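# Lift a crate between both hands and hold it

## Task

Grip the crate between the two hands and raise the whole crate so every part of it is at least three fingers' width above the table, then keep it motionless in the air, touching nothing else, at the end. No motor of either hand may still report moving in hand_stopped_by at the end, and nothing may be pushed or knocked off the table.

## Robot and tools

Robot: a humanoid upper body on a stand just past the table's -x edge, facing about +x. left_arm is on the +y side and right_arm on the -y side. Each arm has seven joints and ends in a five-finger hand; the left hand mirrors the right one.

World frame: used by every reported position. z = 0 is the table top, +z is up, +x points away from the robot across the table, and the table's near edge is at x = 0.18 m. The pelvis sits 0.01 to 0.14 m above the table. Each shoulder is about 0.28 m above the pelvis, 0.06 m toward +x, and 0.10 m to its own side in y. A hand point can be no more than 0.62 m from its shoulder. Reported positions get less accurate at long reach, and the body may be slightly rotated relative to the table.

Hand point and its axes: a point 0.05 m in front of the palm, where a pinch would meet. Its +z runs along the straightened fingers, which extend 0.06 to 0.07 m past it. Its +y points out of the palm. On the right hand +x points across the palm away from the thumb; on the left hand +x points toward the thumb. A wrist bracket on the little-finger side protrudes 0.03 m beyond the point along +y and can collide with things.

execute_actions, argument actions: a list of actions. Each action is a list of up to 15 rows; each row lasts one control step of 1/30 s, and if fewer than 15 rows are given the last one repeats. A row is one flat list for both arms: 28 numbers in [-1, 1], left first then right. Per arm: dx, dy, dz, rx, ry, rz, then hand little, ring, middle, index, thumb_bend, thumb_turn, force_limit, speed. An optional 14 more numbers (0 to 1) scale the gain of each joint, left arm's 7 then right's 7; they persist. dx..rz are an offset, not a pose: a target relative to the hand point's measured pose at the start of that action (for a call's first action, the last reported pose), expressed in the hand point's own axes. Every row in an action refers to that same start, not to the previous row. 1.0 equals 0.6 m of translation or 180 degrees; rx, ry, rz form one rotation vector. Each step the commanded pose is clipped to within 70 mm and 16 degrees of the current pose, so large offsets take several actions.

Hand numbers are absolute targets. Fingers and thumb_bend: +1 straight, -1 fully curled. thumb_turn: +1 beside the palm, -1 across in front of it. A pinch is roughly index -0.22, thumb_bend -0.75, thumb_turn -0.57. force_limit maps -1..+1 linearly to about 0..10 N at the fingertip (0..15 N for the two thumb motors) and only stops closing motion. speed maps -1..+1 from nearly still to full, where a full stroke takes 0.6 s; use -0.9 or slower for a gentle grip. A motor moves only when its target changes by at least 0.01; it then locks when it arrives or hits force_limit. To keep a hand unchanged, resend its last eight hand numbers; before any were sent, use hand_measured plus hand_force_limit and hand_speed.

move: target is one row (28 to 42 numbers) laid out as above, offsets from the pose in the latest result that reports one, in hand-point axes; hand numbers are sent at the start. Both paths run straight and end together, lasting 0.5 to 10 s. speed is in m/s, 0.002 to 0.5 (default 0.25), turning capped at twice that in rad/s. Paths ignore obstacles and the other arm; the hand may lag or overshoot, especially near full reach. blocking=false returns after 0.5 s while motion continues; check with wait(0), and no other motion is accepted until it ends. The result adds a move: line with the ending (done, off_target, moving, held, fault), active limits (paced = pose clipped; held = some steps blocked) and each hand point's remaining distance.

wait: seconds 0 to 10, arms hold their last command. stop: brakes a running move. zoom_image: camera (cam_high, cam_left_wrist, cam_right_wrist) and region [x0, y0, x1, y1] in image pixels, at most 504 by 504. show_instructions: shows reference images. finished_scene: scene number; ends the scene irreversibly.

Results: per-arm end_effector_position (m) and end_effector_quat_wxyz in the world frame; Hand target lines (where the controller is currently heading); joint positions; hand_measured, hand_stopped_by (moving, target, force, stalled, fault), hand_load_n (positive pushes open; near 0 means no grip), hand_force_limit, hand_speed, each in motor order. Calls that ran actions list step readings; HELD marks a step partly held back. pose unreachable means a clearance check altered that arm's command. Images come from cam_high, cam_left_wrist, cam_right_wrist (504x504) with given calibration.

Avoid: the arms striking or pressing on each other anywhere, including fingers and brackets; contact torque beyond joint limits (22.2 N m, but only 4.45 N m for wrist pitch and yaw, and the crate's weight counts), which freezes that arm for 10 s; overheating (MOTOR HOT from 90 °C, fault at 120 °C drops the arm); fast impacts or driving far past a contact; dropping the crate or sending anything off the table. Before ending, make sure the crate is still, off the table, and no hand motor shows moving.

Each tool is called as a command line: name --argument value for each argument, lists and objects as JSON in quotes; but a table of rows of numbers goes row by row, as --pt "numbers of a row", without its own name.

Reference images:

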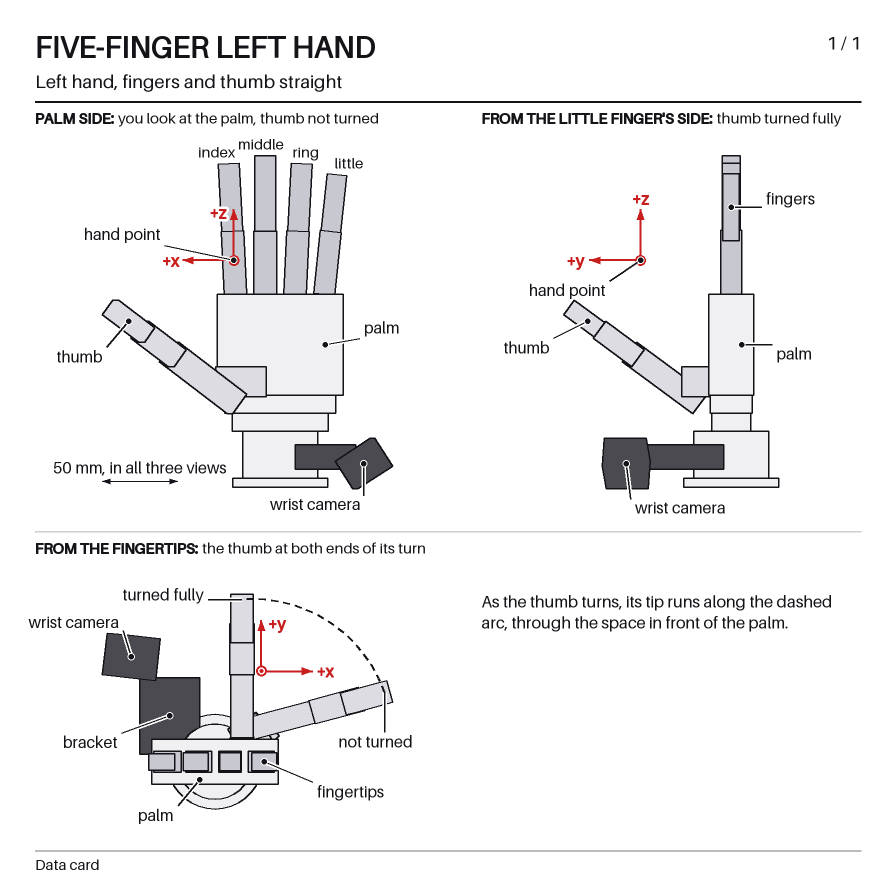

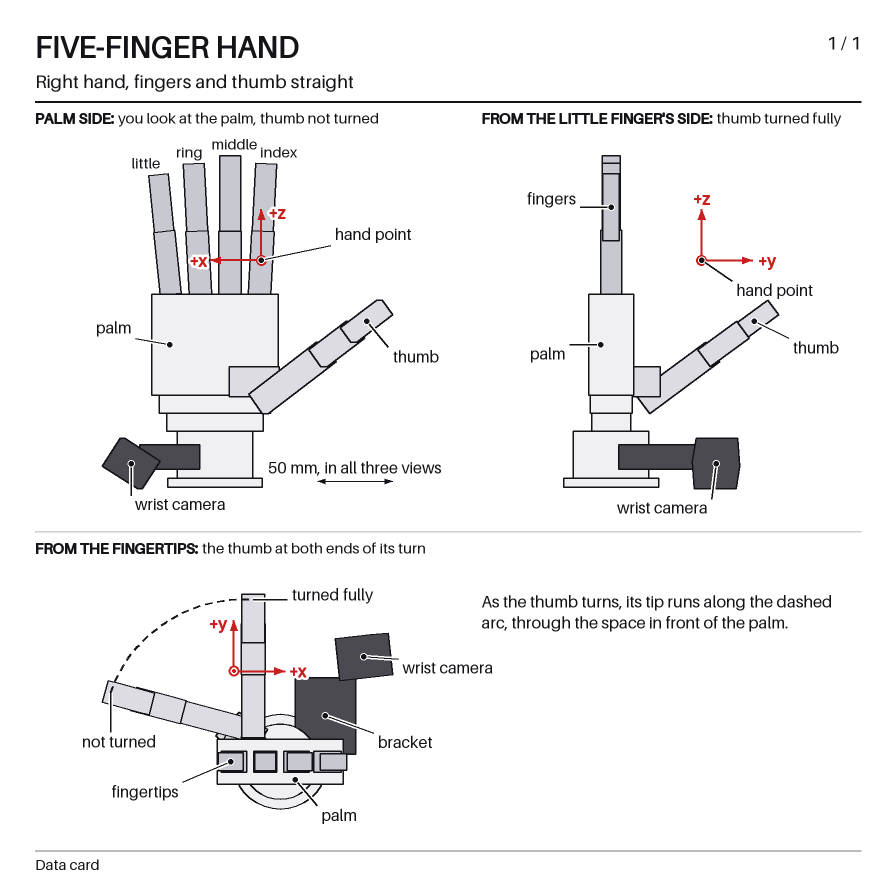

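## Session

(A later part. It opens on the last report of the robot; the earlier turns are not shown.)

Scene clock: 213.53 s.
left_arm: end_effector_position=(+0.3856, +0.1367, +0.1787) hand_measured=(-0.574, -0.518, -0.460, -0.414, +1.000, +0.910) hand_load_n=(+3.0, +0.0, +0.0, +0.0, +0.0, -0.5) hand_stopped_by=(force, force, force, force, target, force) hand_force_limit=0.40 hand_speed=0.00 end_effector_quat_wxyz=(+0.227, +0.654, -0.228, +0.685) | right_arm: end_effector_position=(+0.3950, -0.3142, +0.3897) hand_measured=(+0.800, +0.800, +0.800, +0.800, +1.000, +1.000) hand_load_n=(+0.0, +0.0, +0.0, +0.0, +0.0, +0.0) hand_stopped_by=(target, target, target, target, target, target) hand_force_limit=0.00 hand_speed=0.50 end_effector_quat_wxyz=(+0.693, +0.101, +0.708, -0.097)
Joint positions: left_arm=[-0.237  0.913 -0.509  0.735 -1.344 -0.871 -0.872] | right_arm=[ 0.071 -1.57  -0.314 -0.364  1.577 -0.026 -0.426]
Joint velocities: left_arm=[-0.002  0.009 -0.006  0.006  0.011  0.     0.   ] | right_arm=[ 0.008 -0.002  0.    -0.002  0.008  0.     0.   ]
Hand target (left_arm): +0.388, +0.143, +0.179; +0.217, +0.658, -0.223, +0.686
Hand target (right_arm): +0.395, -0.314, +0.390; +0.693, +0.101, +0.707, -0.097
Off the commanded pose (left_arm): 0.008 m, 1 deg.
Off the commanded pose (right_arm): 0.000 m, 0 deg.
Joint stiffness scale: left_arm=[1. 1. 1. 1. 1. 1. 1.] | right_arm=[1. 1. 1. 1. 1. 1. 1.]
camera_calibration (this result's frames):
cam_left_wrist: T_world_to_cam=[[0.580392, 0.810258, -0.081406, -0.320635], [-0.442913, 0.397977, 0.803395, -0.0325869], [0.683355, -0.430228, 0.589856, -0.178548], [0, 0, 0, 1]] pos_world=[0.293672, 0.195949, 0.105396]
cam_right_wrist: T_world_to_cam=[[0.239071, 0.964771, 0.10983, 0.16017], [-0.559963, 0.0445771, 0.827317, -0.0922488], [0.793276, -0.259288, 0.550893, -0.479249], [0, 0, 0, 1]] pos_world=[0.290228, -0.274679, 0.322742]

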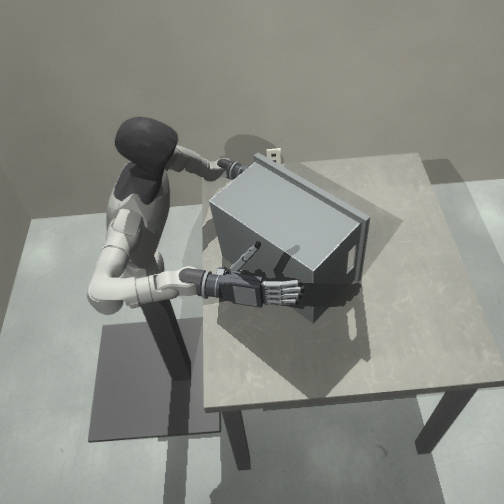

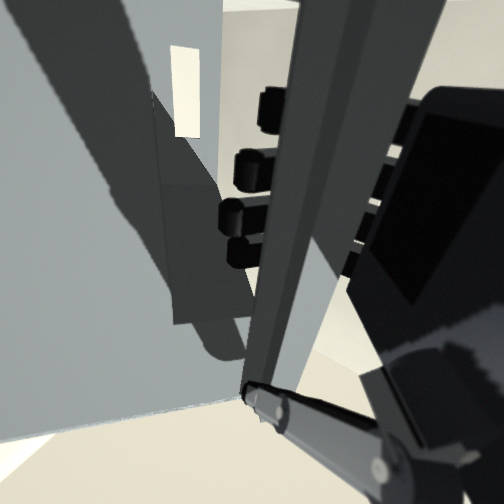

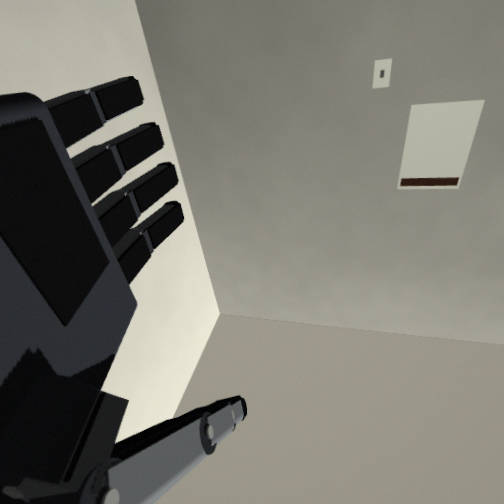

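move --target '[0,0,0,0,0,0,-1,-1,-1,-1,1,0,0.4,0.0, 0.233,0.154,0,0,0,0,0.8,0.8,0.8,0.8,1,1,0,0.5]' --speed 0.2

Scene clock: 225.17 s.
left_arm: end_effector_position=(+0.3857, +0.1364, +0.1788) hand_measured=(-0.574, -0.518, -0.460, -0.414, +1.000, +0.910) hand_load_n=(+1.0, +0.0, +0.0, +0.0, +0.0, -0.5) hand_stopped_by=(force, force, force, force, target, force) hand_force_limit=0.40 hand_speed=0.00 end_effector_quat_wxyz=(+0.227, +0.653, -0.227, +0.685) | right_arm: end_effector_position=(+0.4247, -0.2094, +0.2497) hand_measured=(+0.800, +0.800, +0.800, +0.800, +1.000, +1.000) hand_load_n=(+0.0, +0.0, +0.0, +0.0, +0.0, +0.0) hand_stopped_by=(target, target, target, target, target, target) hand_force_limit=0.00 hand_speed=0.50 end_effector_quat_wxyz=(+0.692, +0.086, +0.711, -0.090)
Joint positions: left_arm=[-0.238  0.912 -0.509  0.735 -1.344 -0.871 -0.872] | right_arm=[-0.433 -0.879  0.531 -0.276  0.821 -0.068 -0.719]
Joint velocities: left_arm=[-0.009 -0.003 -0.014  0.011  0.002  0.     0.   ] | right_arm=[ 0.006 -0.009 -0.009 -0.018  0.003 -0.001  0.   ]
Hand target (left_arm): +0.386, +0.137, +0.179; +0.227, +0.654, -0.228, +0.685
Hand target (right_arm): +0.425, -0.210, +0.251; +0.694, +0.086, +0.709, -0.091
Off the commanded pose (left_arm): 0.000 m, 0 deg.
Off the commanded pose (right_arm): 0.016 m, 2 deg.
Joint stiffness scale: left_arm=[1. 1. 1. 1. 1. 1. 1.] | right_arm=[1. 1. 1. 1. 1. 1. 1.]
move: off_target (right_arm)
camera_calibration (this result's frames):
cam_left_wrist: T_world_to_cam=[[0.580588, 0.810005, -0.0825158, -0.320229], [-0.443234, 0.399447, 0.802487, -0.0324173], [0.68298, -0.429341, 0.590936, -0.179012], [0, 0, 0, 1]] pos_world=[0.293815, 0.195479, 0.105375]
cam_right_wrist: T_world_to_cam=[[0.2107, 0.972533, 0.0989141, 0.0837251], [-0.555669, 0.0359051, 0.830628, 0.0309997], [0.804262, -0.229977, 0.547972, -0.396249], [0, 0, 0, 1]] pos_world=[0.318273, -0.173667, 0.183103]

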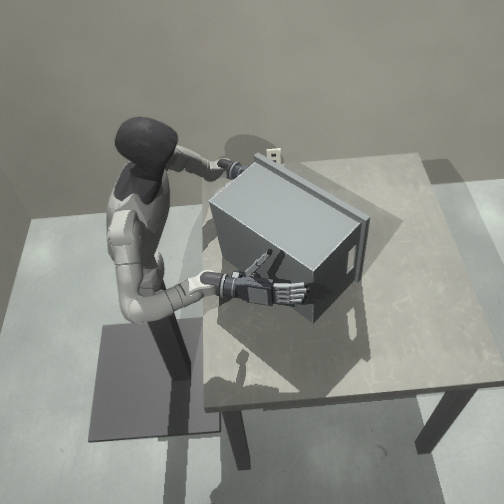

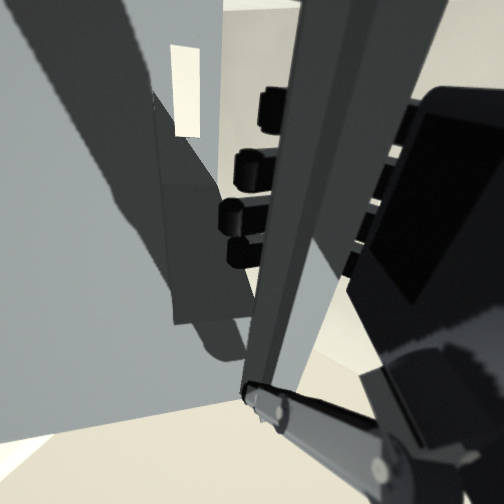

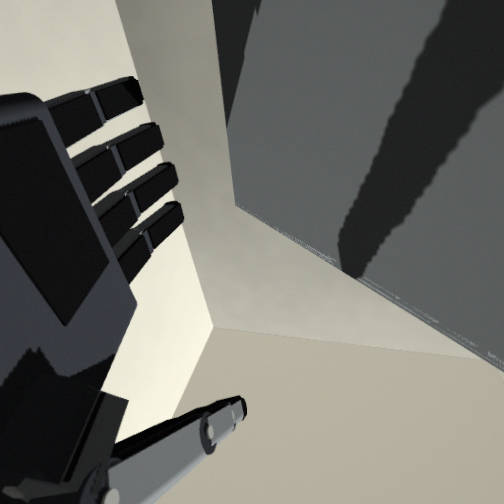

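move --target '[0,0,0,0,0,0,-1,-1,-1,-1,1,0,0.4,0.0, 0,0.05,0.123,0,0,0,0.8,0.8,0.8,0.8,1,1,0,0.5]' --speed 0.12

Scene clock: 228.20 s.
left_arm: end_effector_position=(+0.3857, +0.1364, +0.1788) hand_measured=(-0.574, -0.518, -0.460, -0.414, +1.000, +0.910) hand_load_n=(+1.0, +0.0, +0.0, +0.0, +0.0, -0.5) hand_stopped_by=(force, force, force, force, target, force) hand_force_limit=0.40 hand_speed=0.00 end_effector_quat_wxyz=(+0.227, +0.653, -0.227, +0.685) | right_arm: end_effector_position=(+0.5043, -0.1978, +0.2498) hand_measured=(+0.800, +0.800, +0.800, +0.800, +1.000, +1.000) hand_load_n=(+0.0, +0.0, +0.0, +0.0, +0.0, +0.0) hand_stopped_by=(target, target, target, target, target, target) hand_force_limit=0.00 hand_speed=0.50 end_effector_quat_wxyz=(+0.690, +0.084, +0.713, -0.088)
Joint positions: left_arm=[-0.238  0.911 -0.509  0.735 -1.344 -0.871 -0.872] | right_arm=[-0.806 -0.64   0.581  0.191  0.808 -0.013 -0.585]
Joint velocities: left_arm=[-0.003  0.005 -0.006  0.008  0.002  0.     0.   ] | right_arm=[ 0.008 -0.014  0.011  0.     0.005 -0.004  0.   ]
Hand target (left_arm): +0.386, +0.136, +0.179; +0.227, +0.653, -0.227, +0.685
Hand target (right_arm): +0.504, -0.197, +0.249; +0.691, +0.081, +0.713, -0.089
Off the commanded pose (left_arm): 0.000 m, 0 deg.
Off the commanded pose (right_arm): 0.002 m, 1 deg.
Joint stiffness scale: left_arm=[1. 1. 1. 1. 1. 1. 1.] | right_arm=[1. 1. 1. 1. 1. 1. 1.]
move: done
camera_calibration (this result's frames):
cam_left_wrist: T_world_to_cam=[[0.580602, 0.809992, -0.0825477, -0.320218], [-0.443264, 0.399509, 0.80244, -0.0324047], [0.682948, -0.429307, 0.590996, -0.179036], [0, 0, 0, 1]] pos_world=[0.293827, 0.195459, 0.105379]
cam_right_wrist: T_world_to_cam=[[0.205049, 0.973946, 0.096873, 0.0592952], [-0.550342, 0.0328835, 0.834291, 0.0705725], [0.809369, -0.224384, 0.542746, -0.457841], [0, 0, 0, 1]] pos_world=[0.397243, -0.162803, 0.183869]

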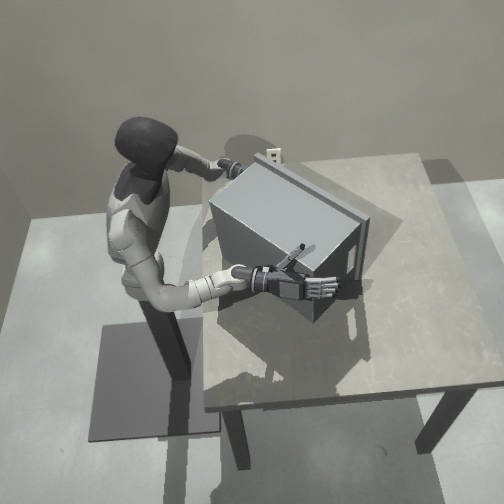

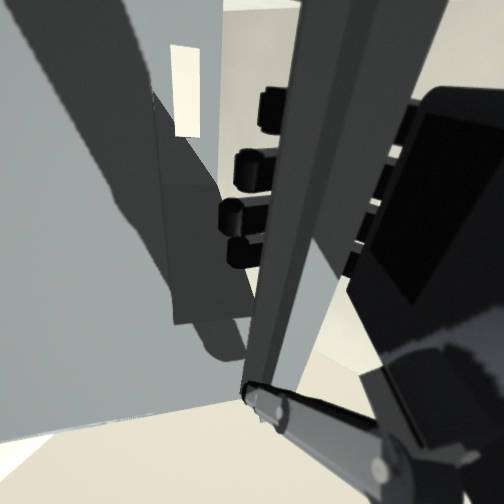

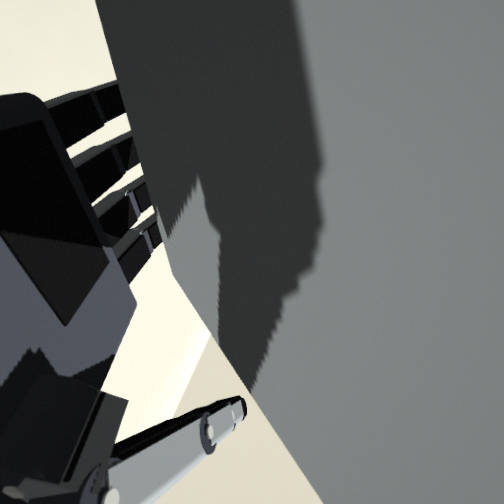

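execute_actions --actions '[[[0,0,0,0,0,0,-1,-1,-1,-1,1,0,0.4,0.0, 0,0,0,0,0,0,-0.6,-0.6,-0.6,-0.6,1,1,-0.4,0.2]],[[0,0,0,0,0,0,-1,-1,-1,-1,1,0,0.4,0.0, 0,0,0,0,0,0,-0.6,-0.6,-0.6,-0.6,1,1,-0.4,0.2]]]'

Scene clock: 230.00 s.
left_arm: end_effector_position=(+0.3857, +0.1364, +0.1788) hand_measured=(-0.574, -0.518, -0.460, -0.414, +1.000, +0.910) hand_load_n=(+0.0, +0.0, +0.0, +0.0, +0.0, +0.0) hand_stopped_by=(force, force, force, force, target, force) hand_force_limit=0.40 hand_speed=0.00 end_effector_quat_wxyz=(+0.227, +0.653, -0.227, +0.685) | right_arm: end_effector_position=(+0.5051, -0.2048, +0.2504) hand_measured=(-0.256, -0.126, +0.008, -0.060, +1.000, +1.000) hand_load_n=(+1.0, +0.0, +0.0, +0.0, +0.0, +0.0) hand_stopped_by=(force, force, force, force, target, target) hand_force_limit=-0.40 hand_speed=0.20 end_effector_quat_wxyz=(+0.689, +0.089, +0.712, -0.098)
Joint positions: left_arm=[-0.238  0.911 -0.509  0.735 -1.344 -0.871 -0.872] | right_arm=[-0.809 -0.646  0.577  0.198  0.808 -0.012 -0.596]
Joint velocities: left_arm=[-0.008 -0.009  0.    -0.005 -0.006  0.     0.   ] | right_arm=[ 0.003  0.005 -0.009 -0.006 -0.006  0.     0.   ]
Hand target (left_arm): +0.386, +0.136, +0.179; +0.227, +0.653, -0.227, +0.685
Hand target (right_arm): +0.505, -0.202, +0.250; +0.690, +0.087, +0.713, -0.094
Off the commanded pose (left_arm): 0.000 m, 0 deg.
Off the commanded pose (right_arm): 0.003 m, 1 deg.
Joint stiffness scale: left_arm=[1. 1. 1. 1. 1. 1. 1.] | right_arm=[1. 1. 1. 1. 1. 1. 1.]
Step readings (end_effector_position; steps 1 to 15: 1st action; 16 to 30: 2nd action):
0: left_arm (+0.3857, +0.1364, +0.1788) | right_arm (+0.5043, -0.1977, +0.2498)
1: left_arm (+0.3857, +0.1364, +0.1788) | right_arm (+0.5043, -0.1977, +0.2498)
2: left_arm (+0.3857, +0.1364, +0.1788) | right_arm (+0.5043, -0.1977, +0.2498)
4: left_arm (+0.3857, +0.1364, +0.1788) | right_arm (+0.5043, -0.1978, +0.2498)
8: left_arm (+0.3857, +0.1364, +0.1788) | right_arm (+0.5043, -0.1978, +0.2498)
15: left_arm (+0.3857, +0.1364, +0.1788) | right_arm (+0.5048, -0.2017, +0.2502)
16: left_arm (+0.3857, +0.1364, +0.1788) | right_arm (+0.5050, -0.2042, +0.2499)
17: left_arm (+0.3857, +0.1364, +0.1788) | right_arm (+0.5050, -0.2053, +0.2499)
19: left_arm (+0.3857, +0.1364, +0.1788) | right_arm (+0.5052, -0.2070, +0.2501)
23: left_arm (+0.3857, +0.1364, +0.1788) | right_arm (+0.5051, -0.2048, +0.2504)
30: end_effector_position above
camera_calibration (this result's frames):
cam_left_wrist: T_world_to_cam=[[0.580603, 0.809991, -0.0825539, -0.320216], [-0.443265, 0.399517, 0.802435, -0.0324042], [0.682947, -0.429303, 0.591001, -0.179038], [0, 0, 0, 1]] pos_world=[0.293828, 0.195456, 0.105379]
cam_right_wrist: T_world_to_cam=[[0.225773, 0.969982, 0.0903425, 0.0562779], [-0.549267, 0.0501571, 0.834141, 0.0737848], [0.80457, -0.237949, 0.544103, -0.461077], [0, 0, 0, 1]] pos_world=[0.39879, -0.168002, 0.184242]

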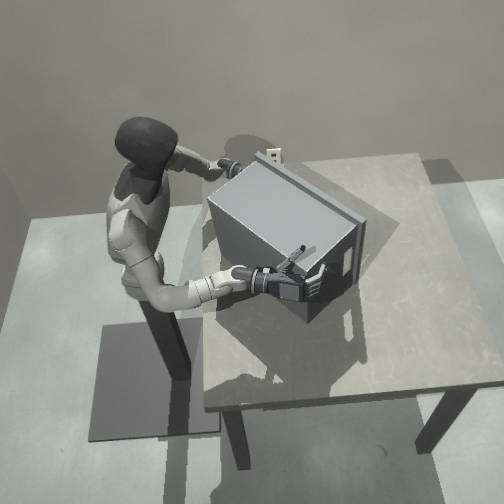

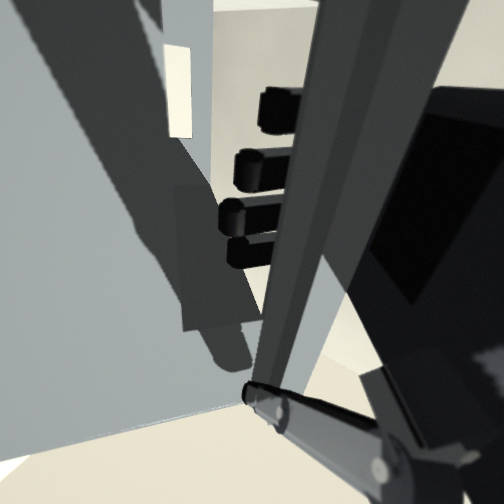

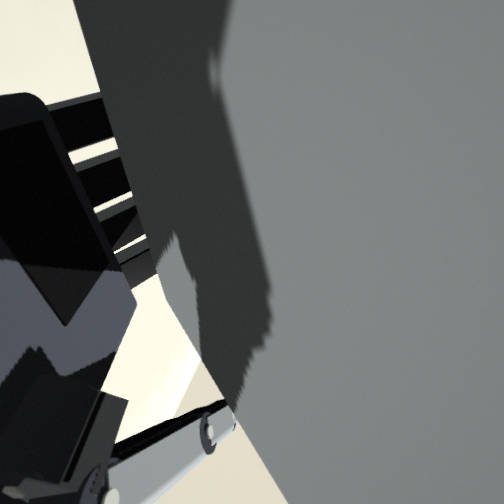

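move --target '[0,0,0,0,0,0,-1,-1,-1,-1,1,0,0.4,0.0, 0,-0.02,-0.167,0.06,0,0,-0.6,-0.6,-0.6,-0.6,1,1,-0.4,0.2]' --speed 0.08

Scene clock: 232.87 s.
left_arm: end_effector_position=(+0.3904, +0.1484, +0.1800) hand_measured=(-0.574, -0.518, -0.460, -0.414, +1.000, +0.910) hand_load_n=(+1.5, +0.0, +0.0, +0.0, +1.0, +3.0) hand_stopped_by=(force, force, force, force, target, force) hand_force_limit=0.40 hand_speed=0.00 end_effector_quat_wxyz=(+0.212, +0.658, -0.208, +0.692) | right_arm: end_effector_position=(+0.4072, -0.2121, +0.2590) hand_measured=(-0.256, -0.126, +0.008, -0.060, +1.000, +1.000) hand_load_n=(+8.5, +0.0, +0.0, +0.0, +0.0, +0.0) hand_stopped_by=(force, force, force, force, target, target) hand_force_limit=-0.40 hand_speed=0.20 end_effector_quat_wxyz=(+0.682, +0.171, +0.681, -0.205)
Joint positions: left_arm=[-0.228  0.918 -0.513  0.748 -1.386 -0.882 -0.86 ] | right_arm=[-0.482 -0.767  0.662 -0.443  0.674  0.087 -1.243]
Joint velocities: left_arm=[-0.006  0.009 -0.031 -0.011 -0.023 -0.014  0.   ] | right_arm=[-0.011 -0.018  0.026 -0.014  0.011 -0.011 -0.017]
Hand target (left_arm): +0.385, +0.137, +0.179; +0.227, +0.654, -0.227, +0.685
Hand target (right_arm): +0.406, -0.190, +0.256; +0.683, +0.157, +0.693, -0.167
Off the commanded pose (left_arm): 0.013 m, 3 deg.
Off the commanded pose (right_arm): 0.023 m, 5 deg.
Joint stiffness scale: left_arm=[1. 1. 1. 1. 1. 1. 1.] | right_arm=[1. 1. 1. 1. 1. 1. 1.]
move: off_target (left_arm, right_arm)
camera_calibration (this result's frames):
cam_left_wrist: T_world_to_cam=[[0.537782, 0.838418, -0.0885716, -0.319016], [-0.463632, 0.381848, 0.799523, -0.0249984], [0.704156, -0.388905, 0.594069, -0.192567], [0, 0, 0, 1]] pos_world=[0.295568, 0.202124, 0.106129]
cam_right_wrist: T_world_to_cam=[[0.476413, 0.877136, 0.0605219, -0.0293305], [-0.534914, 0.234529, 0.811704, 0.0523298], [0.69778, -0.41908, 0.580925, -0.393179], [0, 0, 0, 1]] pos_world=[0.316318, -0.15132, 0.187707]

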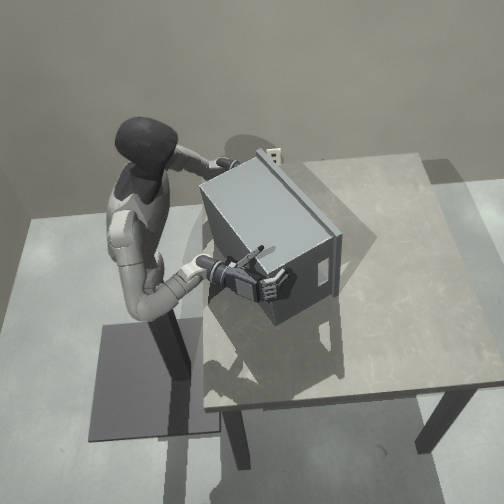

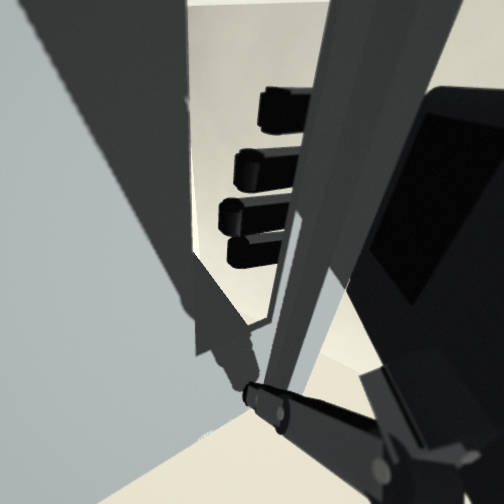

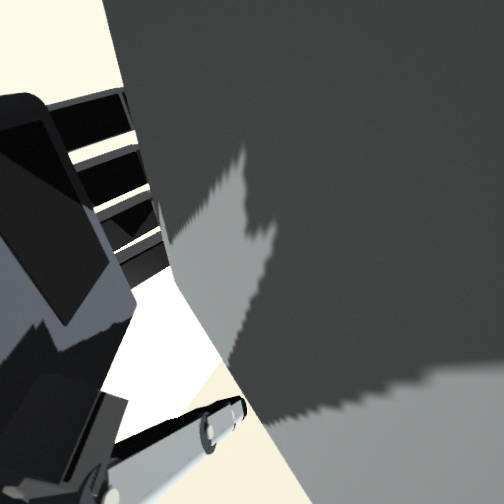

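execute_actions --actions '[[[0,0.02,0,0,0,0,-1,-1,-1,-1,1,0,0.4,0.0, 0,0.025,-0.015,0,0,0,-0.8,-0.8,-0.8,-0.8,1,1,0.0,-0.3]],[[0,0.0,0,0,0,0,-1,-1,-1,-1,1,0,0.4,0.0, 0,0.01,-0.005,0,0,0,-0.8,-0.8,-0.8,-0.8,1,1,0.0,-0.3]]]'

Scene clock: 248.10 s.
left_arm: end_effector_position=(+0.3897, +0.1525, +0.1817) hand_measured=(-0.574, -0.518, -0.460, -0.414, +1.000, +0.910) hand_load_n=(+0.5, +0.0, +0.0, +0.0, +0.5, +1.0) hand_stopped_by=(force, force, force, force, target, force) hand_force_limit=0.40 hand_speed=0.00 end_effector_quat_wxyz=(+0.194, +0.663, -0.183, +0.700) | right_arm: end_effector_position=(+0.4069, -0.2121, +0.2603) hand_measured=(-0.256, -0.198, -0.178, -0.170, +1.000, +1.000) hand_load_n=(+0.0, +0.0, +2.5, +0.0, +0.0, +0.0) hand_stopped_by=(force, force, force, force, target, target) hand_force_limit=0.00 hand_speed=-0.30 end_effector_quat_wxyz=(+0.676, +0.192, +0.669, -0.241)
Joint positions: left_arm=[-0.172  0.943 -0.543  0.663 -1.388 -0.926 -0.741] | right_arm=[-0.535 -0.71   0.712 -0.432  0.64   0.143 -1.377]
Joint velocities: left_arm=[ 0.002  0.     0.005 -0.005  0.009  0.     0.   ] | right_arm=[ 0.002 -0.008 -0.008  0.    -0.002  0.    -0.005]
Hand target (left_arm): +0.389, +0.151, +0.181; +0.196, +0.663, -0.186, +0.699
Hand target (right_arm): +0.407, -0.205, +0.260; +0.678, +0.185, +0.672, -0.232
Off the commanded pose (left_arm): 0.002 m, 0 deg.
Off the commanded pose (right_arm): 0.007 m, 1 deg.
Joint stiffness scale: left_arm=[1. 1. 1. 1. 1. 1. 1.] | right_arm=[1. 1. 1. 1. 1. 1. 1.]
Step readings (end_effector_position; steps 1 to 15: 1st action; 16 to 30: 2nd action):
0: left_arm (+0.3903, +0.1485, +0.1800) | right_arm (+0.4071, -0.2121, +0.2590)
1: left_arm (+0.3903, +0.1485, +0.1800) | right_arm (+0.4071, -0.2121, +0.2590)
2: left_arm (+0.3907, +0.1487, +0.1803) | right_arm (+0.4070, -0.2121, +0.2590)
4: left_arm (+0.3908, +0.1496, +0.1815) | right_arm (+0.4070, -0.2117, +0.2595)
8: left_arm (+0.3893, +0.1508, +0.1814) | right_arm (+0.4067, -0.2123, +0.2599)
15: left_arm (+0.3892, +0.1511, +0.1812) | right_arm (+0.4065, -0.2119, +0.2599)
16: left_arm (+0.3893, +0.1512, +0.1813) | right_arm (+0.4064, -0.2120, +0.2600)
17: left_arm (+0.3895, +0.1518, +0.1815) | right_arm (+0.4065, -0.2121, +0.2600)
19: left_arm (+0.3897, +0.1525, +0.1817) | right_arm (+0.4069, -0.2122, +0.2602)
23: left_arm (+0.3897, +0.1525, +0.1817) | right_arm (+0.4069, -0.2121, +0.2603)
30: end_effector_position above
camera_calibration (this result's frames):
cam_left_wrist: T_world_to_cam=[[0.485043, 0.868988, -0.0979493, -0.304357], [-0.487727, 0.361788, 0.794501, -0.0148747], [0.725849, -0.337595, 0.599311, -0.208725], [0, 0, 0, 1]] pos_world=[0.291874, 0.1994, 0.107097]
cam_right_wrist: T_world_to_cam=[[0.547887, 0.83553, 0.0413493, -0.0622382], [-0.515611, 0.298356, 0.803199, 0.0589221], [0.65876, -0.461383, 0.594274, -0.390282], [0, 0, 0, 1]] pos_world=[0.321583, -0.145647, 0.187182]

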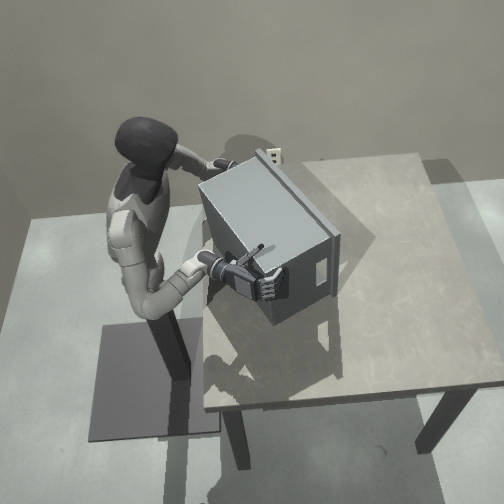

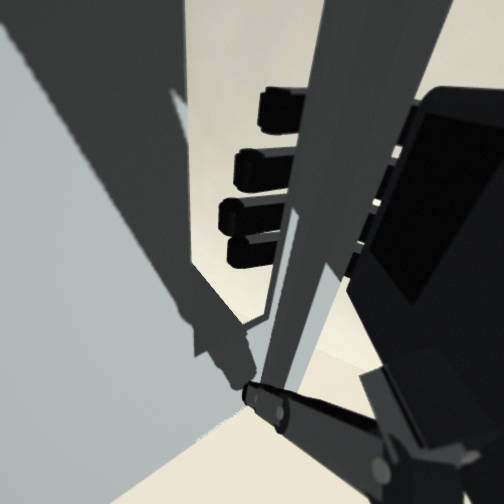

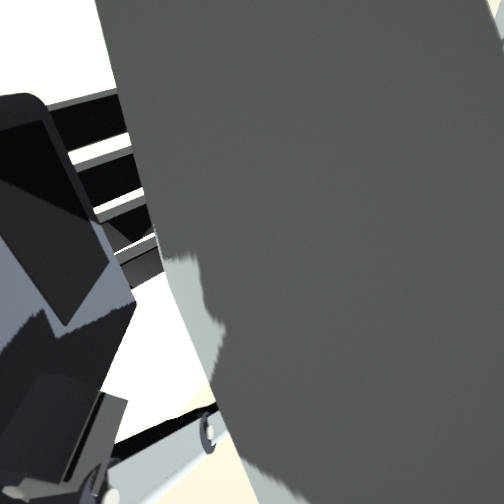

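move --target '[0.2,0.02,0,0,0,0,-1,-1,-1,-1,1,0,0.4,0.0, -0.2,0.03,-0.02,0,0,0,-0.8,-0.8,-0.8,-0.8,1,1,0.0,-0.3]' --speed 0.06

Scene clock: 251.80 s.
left_arm: end_effector_position=(+0.3804, +0.1543, +0.2869) hand_measured=(-0.574, -0.518, -0.460, -0.414, +1.000, +0.910) hand_load_n=(+0.0, +0.0, +0.0, -1.5, +0.0, +0.0) hand_stopped_by=(force, force, force, force, target, force) hand_force_limit=0.40 hand_speed=0.00 end_effector_quat_wxyz=(+0.181, +0.687, -0.162, +0.685) | right_arm: end_effector_position=(+0.4084, -0.1847, +0.3815) hand_measured=(-0.256, -0.198, -0.178, -0.170, +1.000, +1.000) hand_load_n=(+0.0, +0.0, +0.0, +0.0, +0.0, +0.0) hand_stopped_by=(force, force, force, force, target, target) hand_force_limit=0.00 hand_speed=-0.30 end_effector_quat_wxyz=(+0.676, +0.192, +0.670, -0.240)
Joint positions: left_arm=[ 0.506  1.585 -0.196 -0.127 -1.562 -0.966 -0.322] | right_arm=[-0.902 -0.24   0.132 -0.818  0.969  1.269 -1.584]
Joint velocities: left_arm=[-0.003 -0.002  0.015  0.     0.006  0.     0.   ] | right_arm=[-0.003  0.002  0.     0.002 -0.003  0.     0.   ]
Hand target (left_arm): +0.378, +0.149, +0.297; +0.188, +0.672, -0.171, +0.695
Hand target (right_arm): +0.409, -0.186, +0.380; +0.674, +0.193, +0.671, -0.241
Off the commanded pose (left_arm): 0.017 m, 4 deg.
Off the commanded pose (right_arm): 0.004 m, 0 deg.
Joint stiffness scale: left_arm=[1. 1. 1. 1. 1. 1. 1.] | right_arm=[1. 1. 1. 1. 1. 1. 1.]
joint sent to its limit (left arm) — the command would take joint 1 (shoulder pitch) past its upper limit and joint 2 (shoulder roll) past its upper limit, so those joints were sent only as far as their limits.
joint sent to its limit (right arm) — the command would take joint 7 (wrist yaw) past its lower limit, so that joint was sent only as far as its limit.
move: off_target (left_arm, right_arm)
camera_calibration (this result's frames):
cam_left_wrist: T_world_to_cam=[[0.435947, 0.891677, -0.12191, -0.269], [-0.45815, 0.336476, 0.822729, -0.119085], [0.774628, -0.302813, 0.555208, -0.275729], [0, 0, 0, 1]] pos_world=[0.276298, 0.196437, 0.218268]
cam_right_wrist: T_world_to_cam=[[0.546114, 0.836588, 0.0433721, -0.0908418], [-0.515765, 0.294985, 0.804345, -0.0467683], [0.66011, -0.461633, 0.592578, -0.450629], [0, 0, 0, 1]] pos_world=[0.322954, -0.118233, 0.308591]

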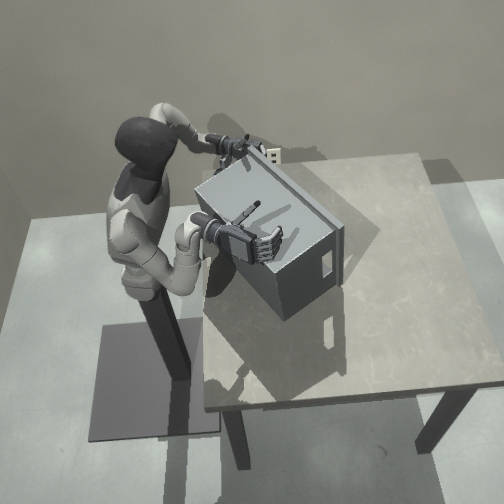

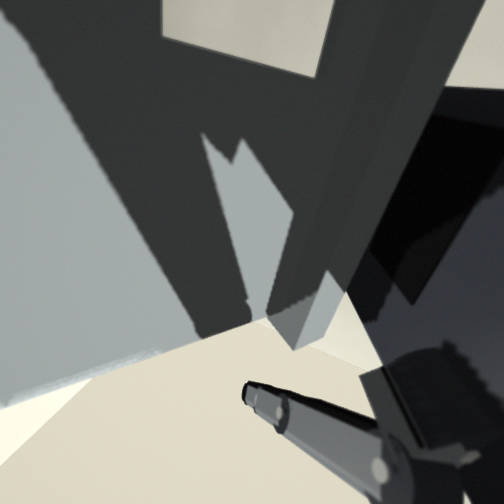

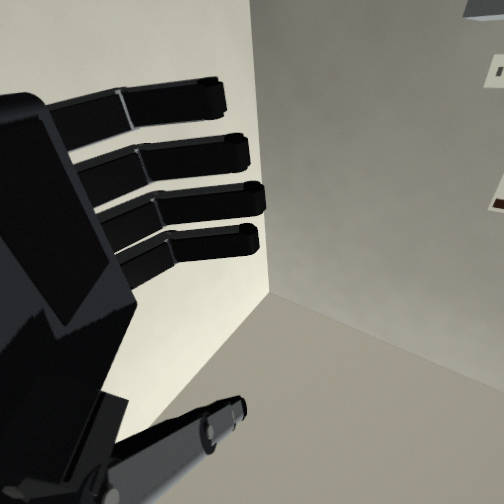

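zoom_image --camera "cam_high" --region '[150, 100, 402, 352]'

Region (150, 100, 402, 352) of cam_high's 504x504 image, scaled by 2.000, with more detail than that image has.

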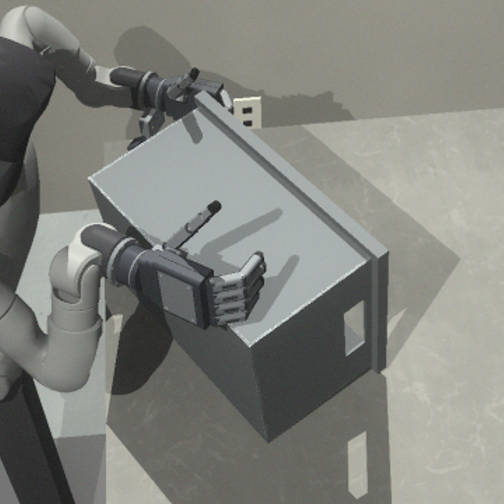

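move --target '[0.223,-0.032,-0.058,-0.05,-0.283,0.423,0.8,0.8,0.8,0.8,1,1,0,0.5, -0.074,0.13,0.032,-0.408,-0.081,-0.522,0.8,0.8,0.8,0.8,1,1,0,0.5]' --speed 0.15

Scene clock: 276.43 s.
left_arm: end_effector_position=(+0.3558, +0.1774, +0.4104) hand_measured=(+0.800, +0.800, +0.800, +0.800, +1.000, +1.000) hand_load_n=(+0.0, +0.0, +0.0, +0.0, +0.0, +0.0) hand_stopped_by=(target, target, target, target, target, target) hand_force_limit=0.00 hand_speed=0.50 end_effector_quat_wxyz=(-0.327, +0.557, -0.634, +0.424) | right_arm: end_effector_position=(+0.4658, -0.1385, +0.4180) hand_measured=(+0.800, +0.800, +0.800, +0.800, +1.000, +1.000) hand_load_n=(+0.0, +0.0, +0.0, +0.0, +0.0, +0.0) hand_stopped_by=(target, target, target, target, target, target) hand_force_limit=0.00 hand_speed=0.50 end_effector_quat_wxyz=(-0.517, +0.600, -0.501, +0.350)
Joint positions: left_arm=[-0.451  1.59   0.984 -0.373  0.127  0.49  -1.62 ] | right_arm=[-1.596 -0.609  0.035  0.192 -0.735  0.117  1.269]
Joint velocities: left_arm=[ 0.018 -0.005  0.    -0.002 -0.003  0.     0.   ] | right_arm=[-0.003  0.014  0.005 -0.005 -0.026 -0.016  0.   ]
Hand target (left_arm): +0.356, +0.178, +0.411; +0.331, -0.556, +0.634, -0.423
Hand target (right_arm): +0.466, -0.139, +0.419; -0.517, +0.600, -0.499, +0.352
Off the commanded pose (left_arm): 0.017 m, 18 deg; orientation clipped at the last step of the last action.
Off the commanded pose (right_arm): 0.011 m, 28 deg; orientation clipped at the last step of the last action.
Joint stiffness scale: left_arm=[1. 1. 1. 1. 1. 1. 1.] | right_arm=[1. 1. 1. 1. 1. 1. 1.]
joint sent to its limit (left arm) — the command would take joint 2 (shoulder roll) past its upper limit and joint 7 (wrist yaw) past its lower limit, so those joints were sent only as far as their limits.
joint sent to its limit (right arm) — the command would take joint 1 (shoulder pitch) past its lower limit, so that joint was sent only as far as its limit.
move: off_target (left_arm, right_arm); limits=paced
camera_calibration (this result's frames):
cam_left_wrist: T_world_to_cam=[[0.41096, 0.0808775, 0.908059, -0.533789], [-0.607821, -0.718058, 0.339036, 0.199171], [0.679459, -0.691268, -0.245934, 0.113323], [0, 0, 0, 1]] pos_world=[0.263428, 0.264525, 0.445055]
cam_right_wrist: T_world_to_cam=[[-0.302402, 0.126266, -0.94478, 0.547529], [-0.713783, 0.626909, 0.312249, 0.283792], [0.631718, 0.768793, -0.0994516, -0.0159249], [0, 0, 0, 1]] pos_world=[0.3782, -0.234803, 0.427098]

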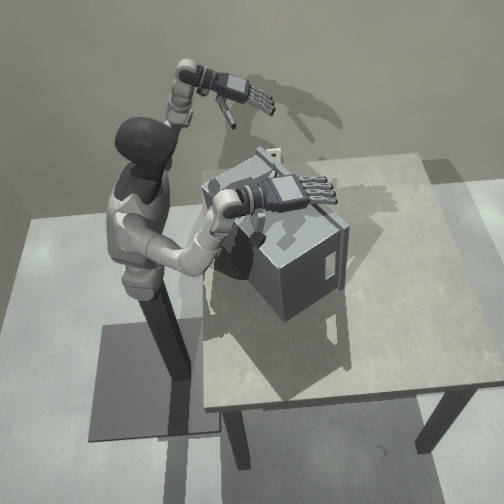

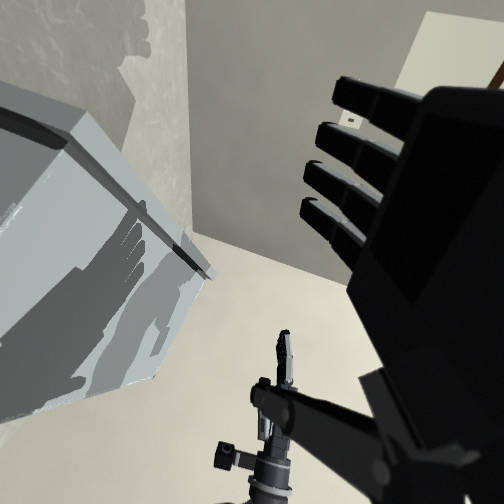

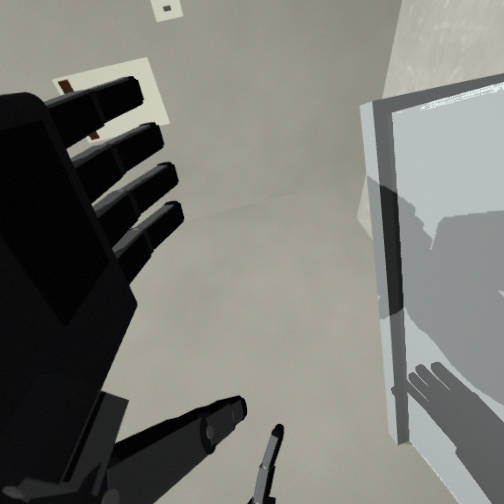

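move --target '[0,0,0,0,0,0,0.8,0.8,0.8,0.8,1,1,0,0.5, -0.014,0.155,0.14,-0.15,0,0,0.8,0.8,0.8,0.8,1,1,0,0.5]' --speed 0.12

Scene clock: 282.07 s.
left_arm: end_effector_position=(+0.3558, +0.1774, +0.4104) hand_measured=(+0.800, +0.800, +0.800, +0.800, +1.000, +1.000) hand_load_n=(+0.0, +0.0, +0.0, +0.0, +0.0, +0.0) hand_stopped_by=(target, target, target, target, target, target) hand_force_limit=0.00 hand_speed=0.50 end_effector_quat_wxyz=(-0.327, +0.557, -0.635, +0.424) | right_arm: end_effector_position=(+0.5208, -0.1042, +0.3124) hand_measured=(+0.800, +0.800, +0.800, +0.800, +1.000, +1.000) hand_load_n=(+0.0, +0.0, +0.0, +0.0, +0.0, +0.0) hand_stopped_by=(target, target, target, target, target, target) hand_force_limit=0.00 hand_speed=0.50 end_effector_quat_wxyz=(-0.438, +0.636, -0.552, +0.315)
Joint positions: left_arm=[-0.451  1.59   0.984 -0.373  0.128  0.49  -1.62 ] | right_arm=[-1.597 -0.293  0.034  0.618 -1.07  -0.01   1.075]
Joint velocities: left_arm=[ 0.003 -0.017 -0.005 -0.003  0.008  0.     0.   ] | right_arm=[ 0.     0.009 -0.037 -0.003 -0.043 -0.022  0.   ]
Hand target (left_arm): +0.356, +0.177, +0.410; +0.327, -0.557, +0.634, -0.424
Hand target (right_arm): +0.521, -0.104, +0.312; -0.438, +0.636, -0.551, +0.316
Off the commanded pose (left_arm): 0.000 m, 0 deg.
Off the commanded pose (right_arm): 0.003 m, 16 deg.
Joint stiffness scale: left_arm=[1. 1. 1. 1. 1. 1. 1.] | right_arm=[1. 1. 1. 1. 1. 1. 1.]
joint sent to its limit (right arm) — the command would take joint 1 (shoulder pitch) past its lower limit, so that joint was sent only as far as its limit.
move: off_target (right_arm)
camera_calibration (this result's frames):
cam_left_wrist: T_world_to_cam=[[0.410858, 0.0806688, 0.908123, -0.533741], [-0.607889, -0.718106, 0.338814, 0.199288], [0.679461, -0.691243, -0.246002, 0.113344], [0, 0, 0, 1]] pos_world=[0.263424, 0.264515, 0.445064]
cam_right_wrist: T_world_to_cam=[[-0.477647, 0.0890985, -0.874022, 0.525318], [-0.612973, 0.678891, 0.404192, 0.258682], [0.629379, 0.728813, -0.269655, -0.0373136], [0, 0, 0, 1]] pos_world=[0.432966, -0.195228, 0.34452]

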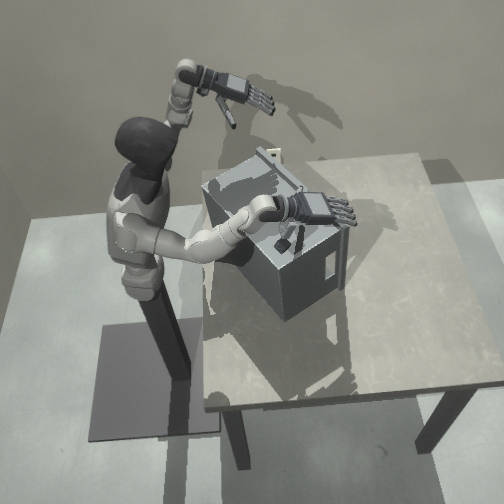

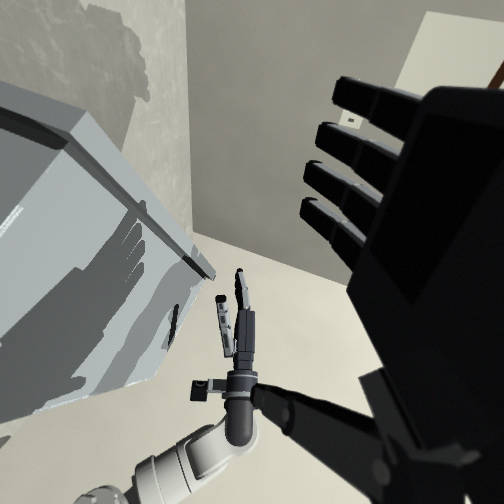

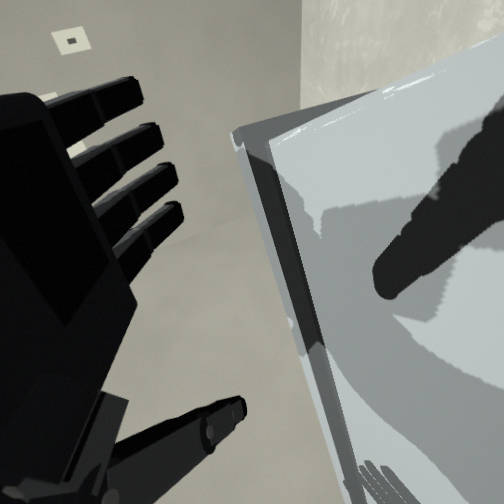

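move --target '[0,0,0,0,0,0,0.8,0.8,0.8,0.8,1,1,0,0.5, -0.113,0.03,-0.01,-0.03,0,0,0.8,0.8,0.8,0.8,1,1,0,0.5]' --speed 0.12

Scene clock: 286.67 s.
left_arm: end_effector_position=(+0.3558, +0.1774, +0.4104) hand_measured=(+0.800, +0.800, +0.800, +0.800, +1.000, +1.000) hand_load_n=(+0.0, +0.0, +0.0, +0.0, +0.0, +0.0) hand_stopped_by=(target, target, target, target, target, target) hand_force_limit=0.00 hand_speed=0.50 end_effector_quat_wxyz=(-0.327, +0.557, -0.635, +0.424) | right_arm: end_effector_position=(+0.4930, -0.0390, +0.3062) hand_measured=(+0.800, +0.800, +0.800, +0.800, +1.000, +1.000) hand_load_n=(+0.0, +0.0, +0.0, +0.0, +0.0, +0.0) hand_stopped_by=(target, target, target, target, target, target) hand_force_limit=0.00 hand_speed=0.50 end_effector_quat_wxyz=(-0.413, +0.653, -0.564, +0.291)
Joint positions: left_arm=[-0.451  1.59   0.984 -0.373  0.128  0.49  -1.62 ] | right_arm=[-1.597 -0.092  0.113  0.443 -1.211  0.224  1.259]
Joint velocities: left_arm=[ 0.     0.015  0.008 -0.011 -0.011  0.     0.   ] | right_arm=[-0.002  0.051 -0.037 -0.015 -0.044 -0.04   0.014]
Hand target (left_arm): +0.356, +0.177, +0.410; +0.327, -0.557, +0.635, -0.424
Hand target (right_arm): +0.493, -0.039, +0.306; -0.411, +0.654, -0.564, +0.291
Off the commanded pose (left_arm): 0.000 m, 0 deg.
Off the commanded pose (right_arm): 0.003 m, 1 deg.
Joint stiffness scale: left_arm=[1. 1. 1. 1. 1. 1. 1.] | right_arm=[1. 1. 1. 1. 1. 1. 1.]
joint sent to its limit (right arm) — the command would take joint 1 (shoulder pitch) past its lower limit, so that joint was sent only as far as its limit.
move: done
camera_calibration (this result's frames):
cam_left_wrist: T_world_to_cam=[[0.410858, 0.0806684, 0.908123, -0.533741], [-0.607889, -0.718106, 0.338814, 0.199288], [0.679461, -0.691242, -0.246002, 0.113345], [0, 0, 0, 1]] pos_world=[0.263424, 0.264515, 0.445064]
cam_right_wrist: T_world_to_cam=[[-0.547829, 0.0736671, -0.83334, 0.522349], [-0.584168, 0.679367, 0.444081, 0.173479], [0.598858, 0.730091, -0.329143, -0.0356549], [0, 0, 0, 1]] pos_world=[0.408851, -0.130304, 0.34652]

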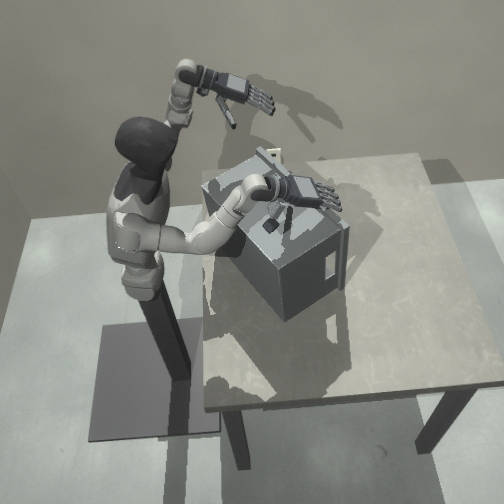

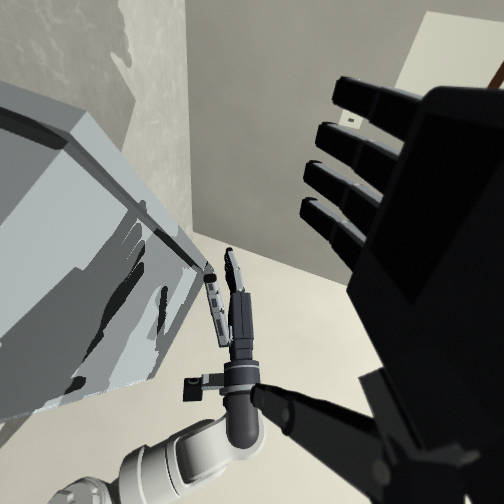

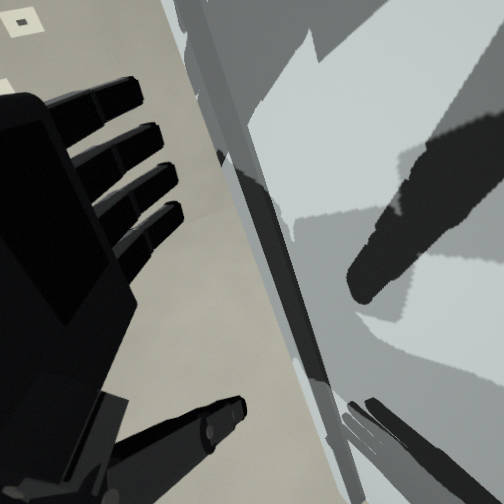

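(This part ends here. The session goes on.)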